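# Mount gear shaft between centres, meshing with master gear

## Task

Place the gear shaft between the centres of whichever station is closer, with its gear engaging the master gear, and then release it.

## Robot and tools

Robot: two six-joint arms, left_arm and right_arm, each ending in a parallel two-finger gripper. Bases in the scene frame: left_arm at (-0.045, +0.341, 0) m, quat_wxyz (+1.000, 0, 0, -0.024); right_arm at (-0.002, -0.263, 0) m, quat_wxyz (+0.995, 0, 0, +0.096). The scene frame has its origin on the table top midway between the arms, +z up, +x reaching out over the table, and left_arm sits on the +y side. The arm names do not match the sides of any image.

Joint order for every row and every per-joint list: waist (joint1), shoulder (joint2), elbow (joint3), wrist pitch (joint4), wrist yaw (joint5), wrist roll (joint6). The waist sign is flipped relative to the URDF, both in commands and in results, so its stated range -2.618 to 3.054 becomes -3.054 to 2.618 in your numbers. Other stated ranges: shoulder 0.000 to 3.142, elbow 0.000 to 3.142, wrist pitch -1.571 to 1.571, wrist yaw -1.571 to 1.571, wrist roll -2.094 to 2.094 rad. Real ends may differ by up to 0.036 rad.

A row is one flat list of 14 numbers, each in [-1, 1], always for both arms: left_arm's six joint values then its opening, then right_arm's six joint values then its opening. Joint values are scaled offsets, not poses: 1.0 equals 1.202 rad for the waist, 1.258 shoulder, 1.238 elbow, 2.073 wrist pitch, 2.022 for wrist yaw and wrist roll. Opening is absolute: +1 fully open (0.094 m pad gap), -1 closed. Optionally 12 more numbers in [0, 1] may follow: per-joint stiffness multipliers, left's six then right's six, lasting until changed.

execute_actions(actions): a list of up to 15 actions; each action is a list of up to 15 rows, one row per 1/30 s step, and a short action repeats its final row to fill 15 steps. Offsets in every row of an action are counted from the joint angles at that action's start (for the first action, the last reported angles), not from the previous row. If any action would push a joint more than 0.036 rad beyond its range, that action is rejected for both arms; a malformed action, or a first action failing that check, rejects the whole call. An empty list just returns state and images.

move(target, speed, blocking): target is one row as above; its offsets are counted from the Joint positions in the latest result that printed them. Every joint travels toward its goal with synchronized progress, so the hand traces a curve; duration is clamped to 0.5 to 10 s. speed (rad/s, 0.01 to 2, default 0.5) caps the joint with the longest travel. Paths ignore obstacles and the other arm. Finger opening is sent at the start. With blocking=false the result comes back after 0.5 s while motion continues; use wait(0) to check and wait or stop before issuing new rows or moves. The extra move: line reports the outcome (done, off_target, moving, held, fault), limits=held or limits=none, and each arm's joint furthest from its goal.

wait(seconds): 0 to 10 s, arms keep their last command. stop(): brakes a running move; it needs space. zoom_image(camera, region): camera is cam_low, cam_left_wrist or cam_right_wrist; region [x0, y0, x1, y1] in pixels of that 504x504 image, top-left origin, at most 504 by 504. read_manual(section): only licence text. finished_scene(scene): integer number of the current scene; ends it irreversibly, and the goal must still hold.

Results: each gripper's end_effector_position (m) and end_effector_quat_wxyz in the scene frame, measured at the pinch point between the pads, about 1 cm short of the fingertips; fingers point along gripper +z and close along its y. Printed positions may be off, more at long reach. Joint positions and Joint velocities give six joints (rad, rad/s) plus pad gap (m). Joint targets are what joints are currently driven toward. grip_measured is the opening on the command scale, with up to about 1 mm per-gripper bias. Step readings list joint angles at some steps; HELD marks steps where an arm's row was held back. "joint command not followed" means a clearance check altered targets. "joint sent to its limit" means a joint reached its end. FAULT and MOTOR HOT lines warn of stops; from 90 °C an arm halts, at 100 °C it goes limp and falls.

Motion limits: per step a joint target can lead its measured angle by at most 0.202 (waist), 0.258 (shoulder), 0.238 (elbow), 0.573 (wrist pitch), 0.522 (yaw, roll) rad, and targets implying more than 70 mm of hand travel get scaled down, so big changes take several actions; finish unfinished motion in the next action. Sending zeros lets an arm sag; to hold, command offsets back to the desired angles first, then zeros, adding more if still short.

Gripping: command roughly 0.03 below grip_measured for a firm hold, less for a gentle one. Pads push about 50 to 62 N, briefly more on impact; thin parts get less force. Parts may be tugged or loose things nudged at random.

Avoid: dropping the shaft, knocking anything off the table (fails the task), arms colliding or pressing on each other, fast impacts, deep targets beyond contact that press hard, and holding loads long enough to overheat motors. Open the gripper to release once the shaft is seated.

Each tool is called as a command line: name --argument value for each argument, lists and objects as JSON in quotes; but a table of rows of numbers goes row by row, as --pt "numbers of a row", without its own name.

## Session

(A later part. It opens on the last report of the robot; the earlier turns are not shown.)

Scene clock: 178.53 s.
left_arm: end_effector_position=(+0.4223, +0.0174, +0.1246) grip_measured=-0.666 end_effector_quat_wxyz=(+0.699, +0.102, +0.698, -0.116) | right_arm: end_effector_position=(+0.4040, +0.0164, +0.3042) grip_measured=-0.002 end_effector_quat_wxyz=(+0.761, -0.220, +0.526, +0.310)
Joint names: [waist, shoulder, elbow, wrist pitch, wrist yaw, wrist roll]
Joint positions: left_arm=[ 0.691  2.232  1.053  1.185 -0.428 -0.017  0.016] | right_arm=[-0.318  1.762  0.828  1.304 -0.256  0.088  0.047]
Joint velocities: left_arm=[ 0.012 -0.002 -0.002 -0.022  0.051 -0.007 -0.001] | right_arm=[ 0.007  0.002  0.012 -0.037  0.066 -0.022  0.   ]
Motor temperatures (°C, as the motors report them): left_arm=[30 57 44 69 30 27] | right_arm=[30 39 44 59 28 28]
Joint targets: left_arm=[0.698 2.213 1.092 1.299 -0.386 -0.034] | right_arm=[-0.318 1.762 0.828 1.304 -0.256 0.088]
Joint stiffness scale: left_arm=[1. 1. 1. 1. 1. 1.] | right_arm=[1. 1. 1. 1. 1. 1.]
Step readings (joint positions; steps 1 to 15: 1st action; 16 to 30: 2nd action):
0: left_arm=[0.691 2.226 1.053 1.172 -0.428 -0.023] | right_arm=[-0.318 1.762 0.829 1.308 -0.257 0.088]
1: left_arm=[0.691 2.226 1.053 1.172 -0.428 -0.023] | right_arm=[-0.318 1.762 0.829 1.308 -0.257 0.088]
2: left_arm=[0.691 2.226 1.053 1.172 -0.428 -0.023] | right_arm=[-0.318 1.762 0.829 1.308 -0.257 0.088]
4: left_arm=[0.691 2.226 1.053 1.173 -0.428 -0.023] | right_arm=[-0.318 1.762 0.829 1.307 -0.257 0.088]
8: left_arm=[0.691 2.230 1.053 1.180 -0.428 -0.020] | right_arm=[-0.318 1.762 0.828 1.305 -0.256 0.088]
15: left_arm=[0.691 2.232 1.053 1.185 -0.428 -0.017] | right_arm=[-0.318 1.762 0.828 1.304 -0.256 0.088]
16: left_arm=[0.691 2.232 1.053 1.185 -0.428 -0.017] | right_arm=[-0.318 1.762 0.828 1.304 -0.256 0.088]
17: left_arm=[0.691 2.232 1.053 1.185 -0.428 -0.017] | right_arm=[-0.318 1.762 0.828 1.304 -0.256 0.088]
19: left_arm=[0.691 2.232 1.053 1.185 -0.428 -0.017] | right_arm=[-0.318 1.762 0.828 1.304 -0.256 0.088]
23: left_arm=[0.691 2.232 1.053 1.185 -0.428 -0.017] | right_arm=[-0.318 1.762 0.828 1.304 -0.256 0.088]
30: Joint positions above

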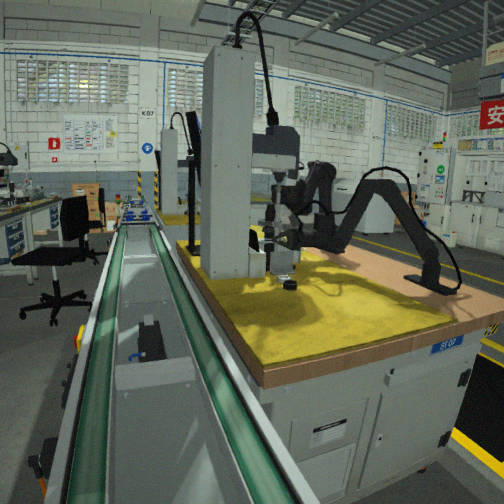

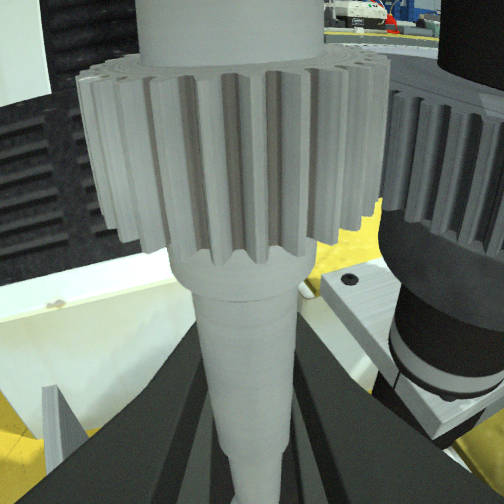

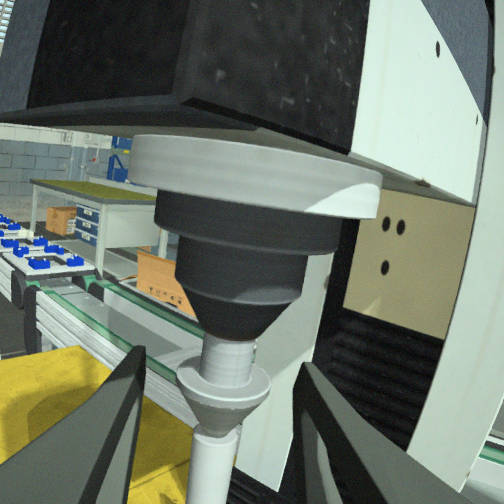

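execute_actions --actions '[[[0.006,-0.015,0.032,0.055,0.021,-0.008,-0.71,0.008,-0.04,-0.04,0,0,0,0],[0.006,-0.015,0.032,0.055,0.021,-0.008,-0.71,0.012,-0.065,-0.07,0,0,0,0],[0.006,-0.015,0.032,0.055,0.021,-0.008,-0.71,0.016,-0.09,-0.1,0,0,0,0.2],[0.006,-0.015,0.032,0.055,0.021,-0.008,-0.71,0.02,-0.115,-0.13,0,0,0,0.2],[0.006,-0.015,0.032,0.055,0.021,-0.008,-0.71,0.024,-0.14,-0.16,0,0,0,0.2],[0.006,-0.015,0.032,0.055,0.021,-0.008,-0.71,0.028,-0.17,-0.19,0,0,0,0.2],[0.006,-0.015,0.032,0.055,0.021,-0.008,-0.71,0.033,-0.2,-0.22,0,0,0,0.2]],[[0.006,-0.015,0.032,0.055,0.021,-0.008,-0.71,0.04,-0.1,-0.05,-0.08,-0.03,-0.01,0.5],[0.006,-0.015,0.032,0.055,0.021,-0.008,-0.71,0.04,-0.1,-0.05,-0.08,-0.03,-0.01,0.5],[0.006,-0.015,0.032,0.055,0.021,-0.008,-0.71,0.07,-0.2,-0.085,-0.12,-0.05,-0.014,0.5],[0.006,-0.015,0.032,0.055,0.021,-0.008,-0.71,0.07,-0.2,-0.085,-0.12,-0.05,-0.014,0.5],[0.006,-0.015,0.032,0.055,0.021,-0.008,-0.71,0.104,-0.315,-0.122,-0.15,-0.062,-0.017,0.5]],[[0.006,-0.015,0.032,0.055,0.021,-0.008,-0.71,0.04,-0.1,-0.05,-0.08,-0.03,-0.01,0.8],[0.006,-0.015,0.032,0.055,0.021,-0.008,-0.71,0.04,-0.1,-0.05,-0.08,-0.03,-0.01,0.8],[0.006,-0.015,0.032,0.055,0.021,-0.008,-0.71,0.07,-0.2,-0.085,-0.12,-0.05,-0.014,0.8],[0.006,-0.015,0.032,0.055,0.021,-0.008,-0.71,0.07,-0.2,-0.085,-0.12,-0.05,-0.014,0.8],[0.006,-0.015,0.032,0.055,0.021,-0.008,-0.71,0.104,-0.315,-0.122,-0.15,-0.062,-0.017,0.8]],[[0.006,-0.015,0.032,0.055,0.021,-0.008,-0.71,0.04,-0.1,-0.05,-0.08,-0.03,-0.01,1],[0.006,-0.015,0.032,0.055,0.021,-0.008,-0.71,0.04,-0.1,-0.05,-0.08,-0.03,-0.01,1],[0.006,-0.015,0.032,0.055,0.021,-0.008,-0.71,0.07,-0.2,-0.085,-0.12,-0.05,-0.014,1],[0.006,-0.015,0.032,0.055,0.021,-0.008,-0.71,0.07,-0.2,-0.085,-0.12,-0.05,-0.014,1],[0.006,-0.015,0.032,0.055,0.021,-0.008,-0.71,0.104,-0.315,-0.122,-0.15,-0.062,-0.017,1]]]'

zoom_image --camera "cam_right_wrist" --region '[110,300,250,440]'

Scene clock: 191.77 s.
left_arm: end_effector_position=(+0.4223, +0.0174, +0.1246) grip_measured=-0.666 end_effector_quat_wxyz=(+0.699, +0.102, +0.698, -0.116) | right_arm: end_effector_position=(+0.2135, -0.1330, +0.2941) grip_measured=+0.999 end_effector_quat_wxyz=(+0.764, -0.275, +0.540, +0.222)
Joint names: [waist, shoulder, elbow, wrist pitch, wrist yaw, wrist roll]
Joint positions: left_arm=[ 0.691  2.232  1.053  1.185 -0.428 -0.017  0.016] | right_arm=[ 0.065  0.353  0.17   0.51  -0.602  0.001  0.094]
Joint velocities: left_arm=[-0.002 -0.012 -0.002 -0.022  0.022  0.037  0.   ] | right_arm=[-0.012 -0.007  0.022 -0.095 -0.081  0.007 -0.   ]
Motor temperatures (°C, as the motors report them): left_arm=[30 57 43 69 30 27] | right_arm=[30 37 41 54 28 28]
Joint targets: left_arm=[0.698 2.213 1.092 1.299 -0.386 -0.033] | right_arm=[0.075 0.339 0.154 0.470 -0.612 -0.004]
Joint stiffness scale: left_arm=[1. 1. 1. 1. 1. 1.] | right_arm=[1. 1. 1. 1. 1. 1.]
Step readings (joint positions; steps 1 to 15: 1st action; 16 to 30: 2nd action; 31 to 45: 3rd action; 46 to 60: 4th action):
0: left_arm=[0.691 2.232 1.053 1.185 -0.428 -0.017] | right_arm=[-0.318 1.762 0.828 1.304 -0.256 0.088]
1: left_arm=[0.691 2.232 1.053 1.185 -0.428 -0.017] | right_arm=[-0.318 1.759 0.824 1.304 -0.256 0.088]
2: left_arm=[0.691 2.232 1.053 1.185 -0.428 -0.017] | right_arm=[-0.317 1.748 0.808 1.304 -0.256 0.088]
4: left_arm=[0.691 2.232 1.053 1.185 -0.428 -0.017] | right_arm=[-0.313 1.700 0.745 1.304 -0.256 0.088]
8: left_arm=[0.691 2.232 1.053 1.185 -0.428 -0.017] | right_arm=[-0.292 1.566 0.599 1.304 -0.256 0.088]
15: left_arm=[0.691 2.232 1.053 1.185 -0.428 -0.017] | right_arm=[-0.285 1.524 0.571 1.315 -0.256 0.088]
16: left_arm=[0.691 2.232 1.053 1.185 -0.428 -0.017] | right_arm=[-0.280 1.510 0.566 1.292 -0.266 0.086]
17: left_arm=[0.691 2.232 1.053 1.185 -0.428 -0.017] | right_arm=[-0.270 1.482 0.550 1.259 -0.277 0.083]
19: left_arm=[0.691 2.232 1.053 1.185 -0.428 -0.017] | right_arm=[-0.235 1.384 0.503 1.181 -0.304 0.077]
23: left_arm=[0.691 2.232 1.053 1.185 -0.428 -0.017] | right_arm=[-0.167 1.154 0.438 1.096 -0.343 0.066]
30: left_arm=[0.691 2.232 1.053 1.185 -0.428 -0.017] | right_arm=[-0.165 1.125 0.438 1.049 -0.371 0.060]
31: left_arm=[0.691 2.232 1.053 1.185 -0.428 -0.017] | right_arm=[-0.160 1.112 0.433 1.026 -0.380 0.057]
32: left_arm=[0.691 2.232 1.053 1.185 -0.428 -0.017] | right_arm=[-0.148 1.083 0.418 0.996 -0.390 0.054]
34: left_arm=[0.691 2.232 1.053 1.185 -0.428 -0.017] | right_arm=[-0.112 0.982 0.372 0.923 -0.416 0.048]
38: left_arm=[0.691 2.232 1.053 1.185 -0.428 -0.017] | right_arm=[-0.051 0.755 0.305 0.834 -0.459 0.037]
45: left_arm=[0.691 2.232 1.053 1.185 -0.428 -0.017] | right_arm=[-0.050 0.735 0.305 0.781 -0.486 0.030]
46: left_arm=[0.691 2.232 1.053 1.185 -0.428 -0.017] | right_arm=[-0.043 0.721 0.300 0.761 -0.495 0.028]
47: left_arm=[0.691 2.232 1.053 1.185 -0.428 -0.017] | right_arm=[-0.030 0.690 0.286 0.734 -0.504 0.025]
49: left_arm=[0.691 2.232 1.053 1.185 -0.428 -0.017] | right_arm=[0.005 0.586 0.242 0.667 -0.529 0.019]
53: left_arm=[0.691 2.232 1.053 1.185 -0.428 -0.017] | right_arm=[0.063 0.366 0.171 0.569 -0.577 0.007]
60: Joint positions above

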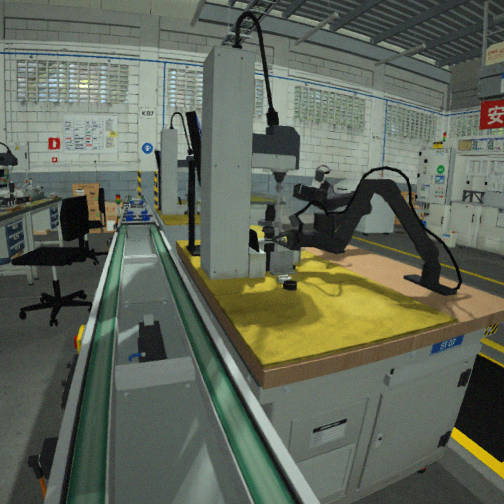

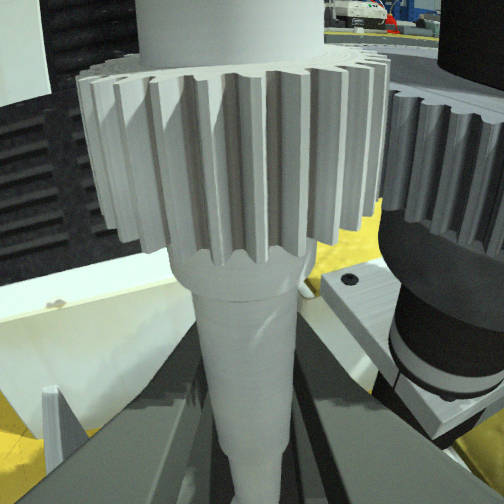

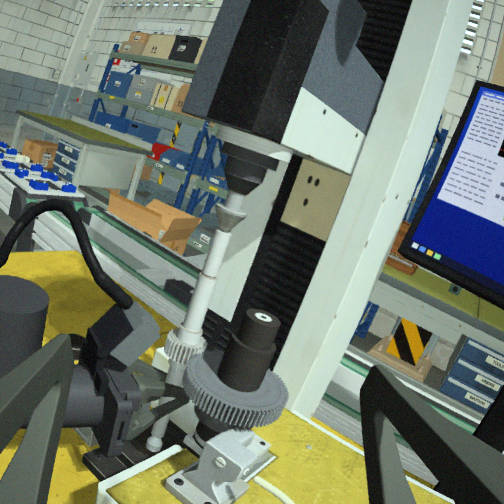

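Region (110, 300, 250, 440) of cam_right_wrist's 504x504 image, scaled by 3.600, with more detail than that image has.

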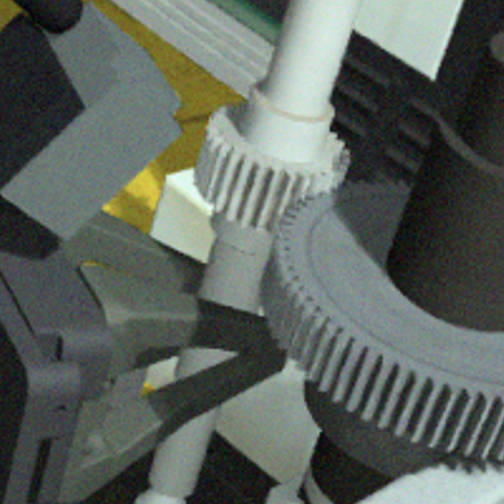

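zoom_image --camera "cam_right_wrist" --region '[125,405,190,470]'

Region (125, 405, 190, 470) of cam_right_wrist's 504x504 image, scaled by 7.754, with more detail than that image has.

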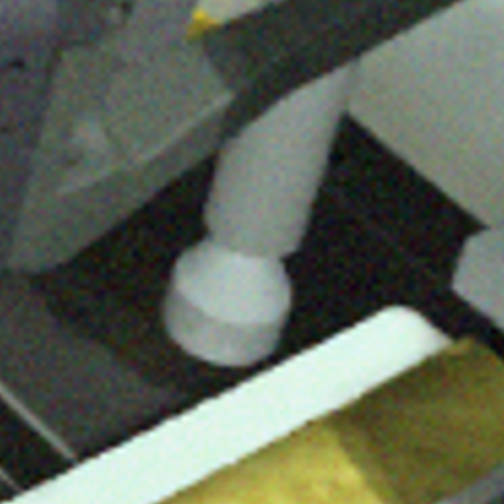

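execute_actions --actions '[[[0.006,-0.015,0.028,0.048,0.02,-0.007,-0.71,0,0,0,-0.01,0,0,1],[0.006,-0.015,0.024,0.041,0.019,-0.006,-0.71,0,0,0,-0.01,0,0,1],[0.006,-0.014,0.02,0.034,0.018,-0.005,-0.71,0,0,0,-0.01,0,0,1],[0.005,-0.013,0.016,0.027,0.017,-0.004,-0.71,0,0,0,-0.01,0,0,1],[0.005,-0.012,0.012,0.02,0.016,-0.003,-0.71,0,0,0,-0.01,0,0,1],[0.005,-0.011,0.008,0.013,0.015,-0.002,-0.71,0,0,0,-0.01,0,0,1],[0.005,-0.01,0.004,0.006,0.014,0,-0.71,0,0,0,-0.01,0,0,1],[0.005,-0.01,0,0,0.013,0,-0.71,0,0,0,-0.01,0,0,1]]]'

zoom_image --camera "cam_right_wrist" --region '[125,395,195,465]'

zoom_image --camera "cam_left_wrist" --region '[200,404,320,504]'

Scene clock: 201.83 s.
left_arm: end_effector_position=(+0.4224, +0.0176, +0.1225) grip_measured=-0.666 end_effector_quat_wxyz=(+0.697, +0.104, +0.701, -0.113) | right_arm: end_effector_position=(+0.2139, -0.1321, +0.2907) grip_measured=+0.999 end_effector_quat_wxyz=(+0.758, -0.277, +0.545, +0.224)
Joint names: [waist, shoulder, elbow, wrist pitch, wrist yaw, wrist roll]
Joint positions: left_arm=[ 0.691  2.232  1.053  1.176 -0.429 -0.015  0.016] | right_arm=[ 0.065  0.353  0.17   0.494 -0.608 -0.     0.094]
Joint velocities: left_arm=[-0.012 -0.017  0.007  0.007 -0.007  0.022  0.   ] | right_arm=[ 0.002 -0.027 -0.007 -0.037 -0.066  0.007 -0.   ]
Motor temperatures (°C, as the motors report them): left_arm=[30 57 43 69 30 27] | right_arm=[30 35 40 52 28 28]
Joint targets: left_arm=[0.697 2.220 1.053 1.185 -0.402 -0.017] | right_arm=[0.065 0.353 0.170 0.489 -0.602 0.001]
Joint stiffness scale: left_arm=[1. 1. 1. 1. 1. 1.] | right_arm=[1. 1. 1. 1. 1. 1.]
Step readings (joint positions):
0: left_arm=[0.691 2.232 1.053 1.185 -0.428 -0.017] | right_arm=[0.065 0.353 0.170 0.494 -0.608 -0.000]
1: left_arm=[0.691 2.232 1.053 1.185 -0.428 -0.016] | right_arm=[0.065 0.353 0.170 0.494 -0.608 -0.000]
2: left_arm=[0.691 2.232 1.053 1.184 -0.428 -0.016] | right_arm=[0.065 0.353 0.170 0.494 -0.608 -0.000]
4: left_arm=[0.691 2.232 1.053 1.182 -0.428 -0.016] | right_arm=[0.065 0.353 0.170 0.494 -0.608 -0.000]
8: left_arm=[0.691 2.232 1.053 1.176 -0.429 -0.015] | right_arm=[0.065 0.353 0.170 0.494 -0.608 -0.000]
15: Joint positions above

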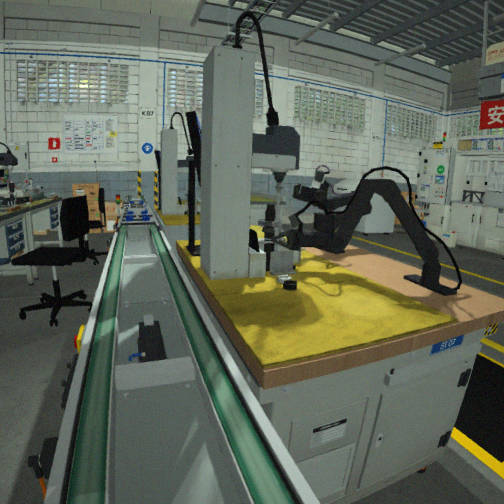

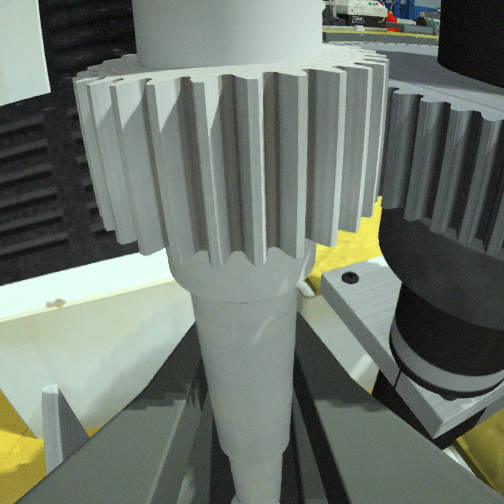

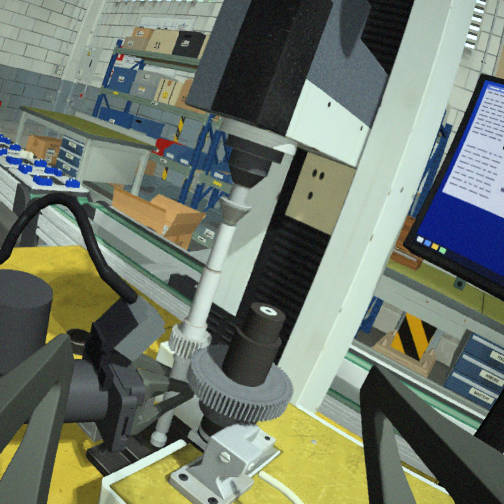

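Region (125, 395, 195, 465) of cam_right_wrist's 504x504 image, scaled by 7.200, with more detail than that image has.

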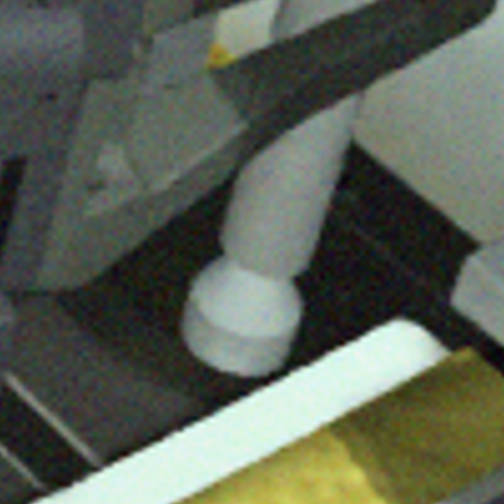

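Region (200, 404, 320, 504) of cam_left_wrist's 504x504 image, scaled by 4.200, with more detail than that image has.

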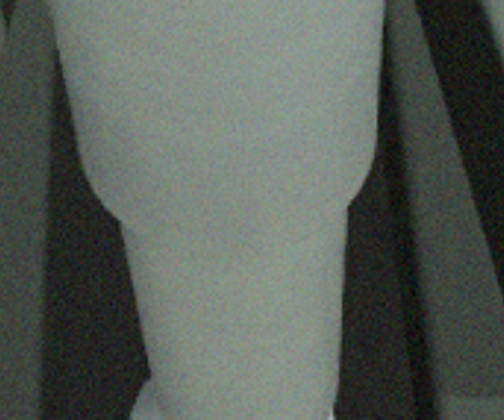

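execute_actions --actions '[[[0.003,-0.01,-0.005,0,0.01,0,-0.71,0,0,0,0,0,0,1],[0.002,-0.01,-0.01,0,0.007,0,-0.71,0,0,0,0,0,0,1],[0,-0.01,-0.015,0,0.004,0,-0.71,0,0,0,0,0,0,1],[0,-0.01,-0.02,0,0,0,-0.71,0,0,0,0,0,0,1]]]'

zoom_image --camera "cam_right_wrist" --region '[125,395,195,465]'

Scene clock: 204.80 s.
left_arm: end_effector_position=(+0.4221, +0.0180, +0.1216) grip_measured=-0.666 end_effector_quat_wxyz=(+0.696, +0.105, +0.701, -0.112) | right_arm: end_effector_position=(+0.2139, -0.1321, +0.2907) grip_measured=+0.999 end_effector_quat_wxyz=(+0.758, -0.277, +0.545, +0.224)
Joint names: [waist, shoulder, elbow, wrist pitch, wrist yaw, wrist roll]
Joint positions: left_arm=[ 0.691  2.232  1.051  1.175 -0.43  -0.014  0.016] | right_arm=[ 0.065  0.353  0.17   0.494 -0.608 -0.     0.094]
Joint velocities: left_arm=[ 0.002  0.002 -0.002  0.022  0.022  0.007 -0.001] | right_arm=[ 0.002 -0.007 -0.002  0.081  0.066 -0.022 -0.001]
Motor temperatures (°C, as the motors report them): left_arm=[30 57 42 67 30 27] | right_arm=[30 34 40 51 28 28]
Joint targets: left_arm=[0.691 2.220 1.028 1.176 -0.429 -0.015] | right_arm=[0.065 0.353 0.170 0.494 -0.608 -0.000]
Joint stiffness scale: left_arm=[1. 1. 1. 1. 1. 1.] | right_arm=[1. 1. 1. 1. 1. 1.]
Step readings (joint positions):
0: left_arm=[0.691 2.232 1.053 1.176 -0.429 -0.015] | right_arm=[0.065 0.353 0.170 0.494 -0.608 -0.000]
1: left_arm=[0.691 2.232 1.053 1.175 -0.430 -0.015] | right_arm=[0.065 0.353 0.170 0.494 -0.608 -0.000]
2: left_arm=[0.691 2.232 1.053 1.175 -0.430 -0.014] | right_arm=[0.065 0.353 0.170 0.494 -0.608 -0.000]
4: left_arm=[0.691 2.232 1.051 1.175 -0.430 -0.014] | right_arm=[0.065 0.353 0.170 0.494 -0.608 -0.000]
8: left_arm=[0.691 2.232 1.051 1.175 -0.430 -0.014] | right_arm=[0.065 0.353 0.170 0.494 -0.608 -0.000]
15: Joint positions above

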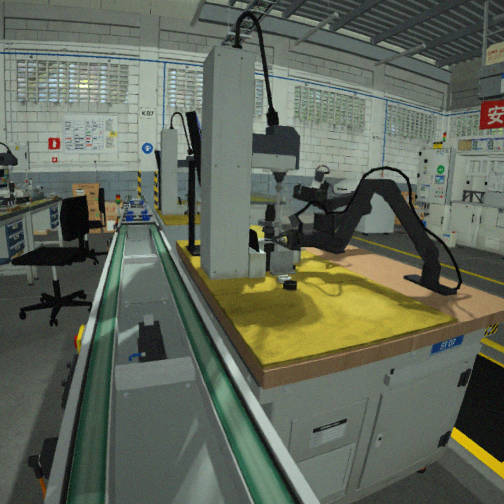

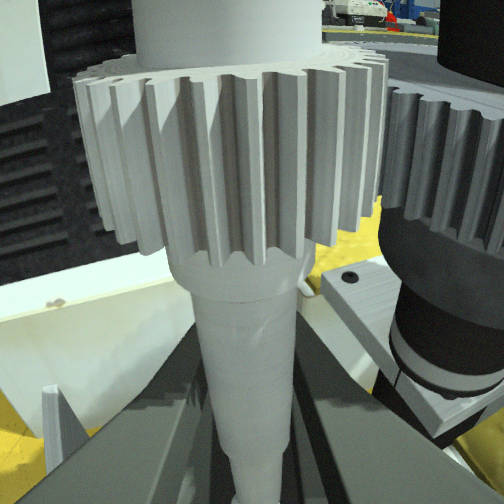

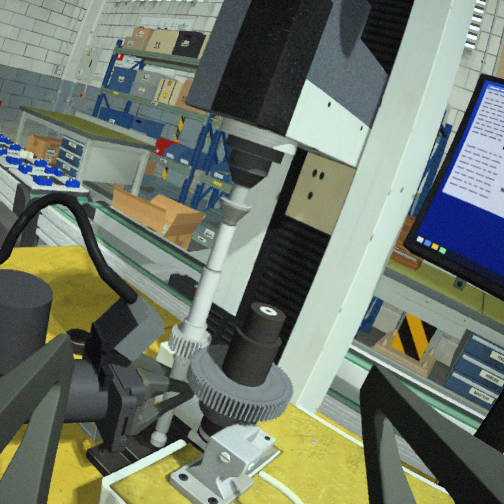

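Region (125, 395, 195, 465) of cam_right_wrist's 504x504 image, scaled by 7.200, with more detail than that image has.

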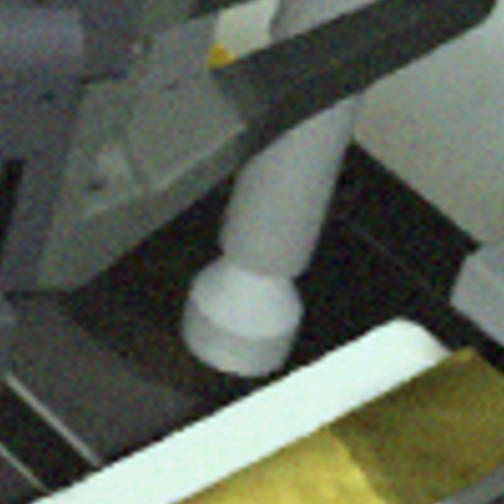

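Seated. Release and retreat.

execute_actions --actions '[[[0,-0.01,0,0,0,0,-0.69,0,0,0,0,0,0,1],[0,-0.01,0,0,0,0,-0.67,0,0,0,0,0,0,1],[0,-0.01,0,0,0,0,-0.65,0,0,0,0,0,0,1],[0,-0.01,0,0,0,0,-0.6,0,0,0,0,0,0,1],[0,-0.01,0,0,0,0,-0.5,0,0,0,0,0,0,1],[0,-0.01,0,0,0,0,-0.4,0,0,0,0,0,0,1]]]'

move --target '[0.04,-0.12,-0.21,0.065,0,0,-0.4,0,0,0,0,0,0,1]' --speed 0.3

zoom_image --camera "cam_right_wrist" --region '[120,310,270,460]'

Scene clock: 209.47 s.
left_arm: end_effector_position=(+0.4222, +0.0183, +0.1218) grip_measured=-0.401 end_effector_quat_wxyz=(+0.697, +0.105, +0.701, -0.111) | right_arm: end_effector_position=(+0.2139, -0.1321, +0.2907) grip_measured=+0.999 end_effector_quat_wxyz=(+0.758, -0.277, +0.545, +0.224)
Joint names: [waist, shoulder, elbow, wrist pitch, wrist yaw, wrist roll]
Joint positions: left_arm=[ 0.691  2.232  1.051  1.176 -0.431 -0.011  0.028] | right_arm=[ 0.065  0.353  0.17   0.494 -0.608 -0.     0.094]
Joint velocities: left_arm=[ 0.017 -0.027  0.002  0.037 -0.007 -0.051 -0.001] | right_arm=[ 0.002  0.002 -0.002 -0.051 -0.081  0.051 -0.001]
Motor temperatures (°C, as the motors report them): left_arm=[30 57 41 65 30 27] | right_arm=[30 34 40 51 28 28]
Joint targets: left_arm=[0.691 2.220 1.051 1.175 -0.430 -0.014] | right_arm=[0.065 0.353 0.170 0.494 -0.608 -0.000]
Joint stiffness scale: left_arm=[1. 1. 1. 1. 1. 1.] | right_arm=[1. 1. 1. 1. 1. 1.]
Step readings (joint positions):
0: left_arm=[0.691 2.232 1.051 1.175 -0.430 -0.014] | right_arm=[0.065 0.353 0.170 0.494 -0.608 -0.000]
1: left_arm=[0.691 2.232 1.051 1.175 -0.430 -0.014] | right_arm=[0.065 0.353 0.170 0.494 -0.608 -0.000]
2: left_arm=[0.691 2.232 1.051 1.175 -0.430 -0.013] | right_arm=[0.065 0.353 0.170 0.494 -0.608 -0.000]
4: left_arm=[0.691 2.232 1.051 1.175 -0.431 -0.011] | right_arm=[0.065 0.353 0.170 0.494 -0.608 -0.000]
8: left_arm=[0.691 2.232 1.051 1.176 -0.431 -0.011] | right_arm=[0.065 0.353 0.170 0.494 -0.608 -0.000]
15: Joint positions above

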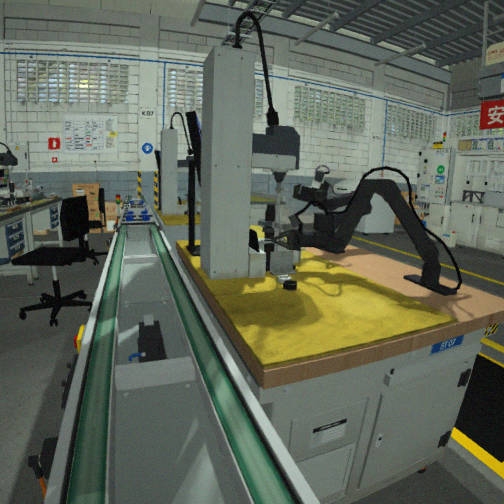

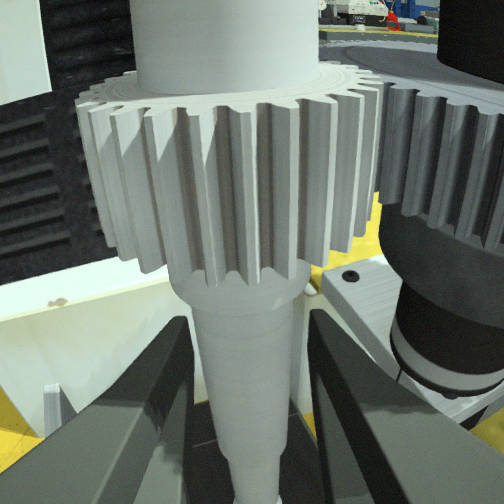

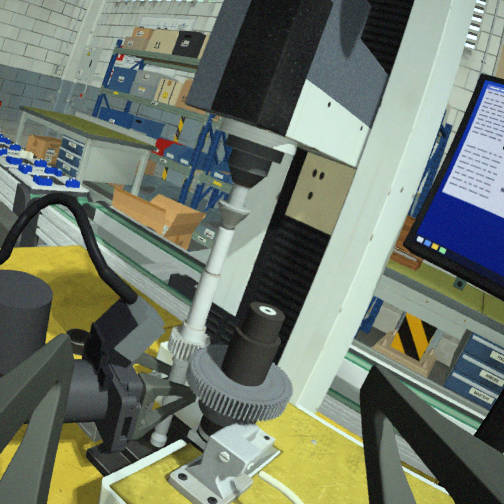

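Scene clock: 210.87 s.
left_arm: end_effector_position=(+0.3712, +0.0371, +0.1201) grip_measured=-0.401 end_effector_quat_wxyz=(+0.691, +0.123, +0.702, -0.124) | right_arm: end_effector_position=(+0.2139, -0.1321, +0.2907) grip_measured=+0.999 end_effector_quat_wxyz=(+0.758, -0.277, +0.545, +0.224)
Joint names: [waist, shoulder, elbow, wrist pitch, wrist yaw, wrist roll]
Joint positions: left_arm=[ 0.728  2.111  0.803  1.291 -0.424 -0.011  0.028] | right_arm=[ 0.065  0.353  0.17   0.494 -0.608 -0.     0.094]
Joint velocities: left_arm=[-0.012 -0.007 -0.007 -0.066 -0.051  0.007 -0.   ] | right_arm=[ 0.017 -0.007  0.012  0.037 -0.051 -0.066  0.001]
Motor temperatures (°C, as the motors report them): left_arm=[30 57 41 64 30 27] | right_arm=[30 34 40 51 28 28]
Joint targets: left_arm=[0.739 2.081 0.791 1.311 -0.431 -0.011] | right_arm=[0.065 0.353 0.170 0.494 -0.608 -0.000]
Joint stiffness scale: left_arm=[1. 1. 1. 1. 1. 1.] | right_arm=[1. 1. 1. 1. 1. 1.]
move: off_target (left_arm); limits=none; left_arm: farthest joint: the shoulder, 0.030 radians from its target (0.151 radians at the start); right_arm: farthest joint: the waist, 0.000 radians from its target (0.000 radians at the start)

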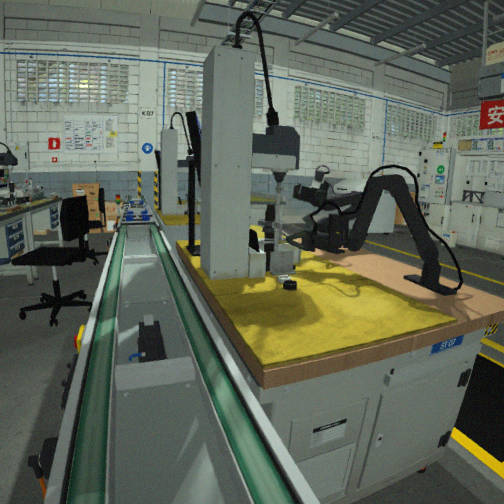

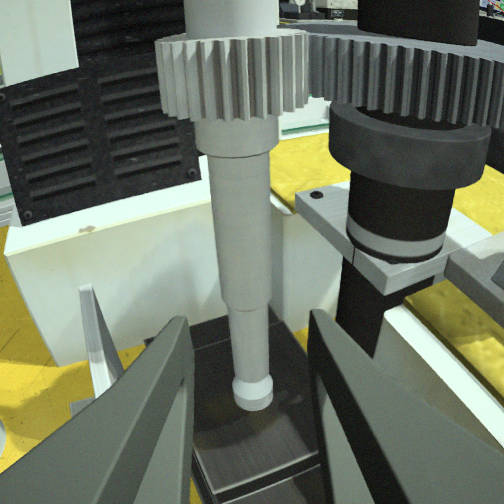

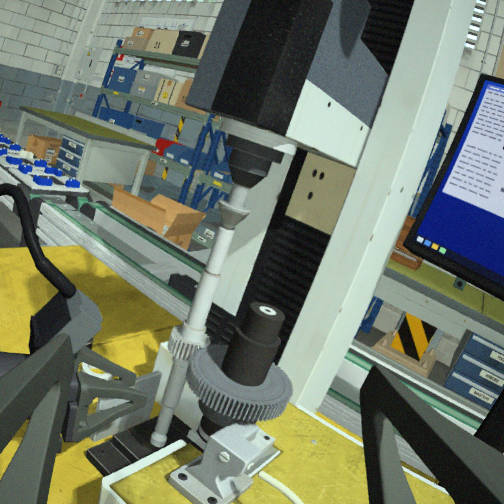

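Region (120, 310, 270, 460) of cam_right_wrist's 504x504 image, scaled by 3.360, with more detail than that image has.

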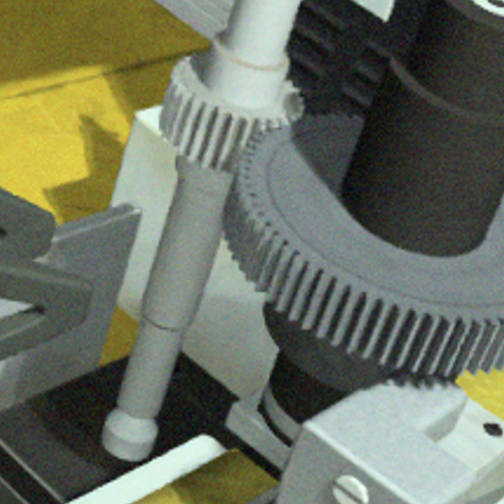

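zoom_image --camera "cam_right_wrist" --region '[175,320,225,370]'

zoom_image --camera "cam_left_wrist" --region '[250,10,370,130]'

Region (175, 320, 225, 370) of cam_right_wrist's 504x504 image, scaled by 10.080, with more detail than that image has.

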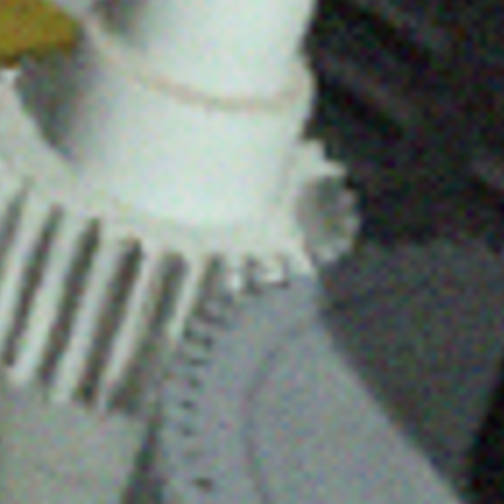

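Region (250, 10, 370, 130) of cam_left_wrist's 504x504 image, scaled by 4.200, with more detail than that image has.

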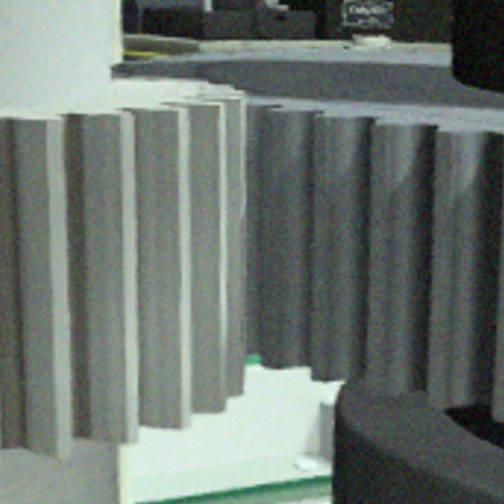

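Teeth appear interleaved.

finished_scene --scene 2

The scene is finished: the task was done.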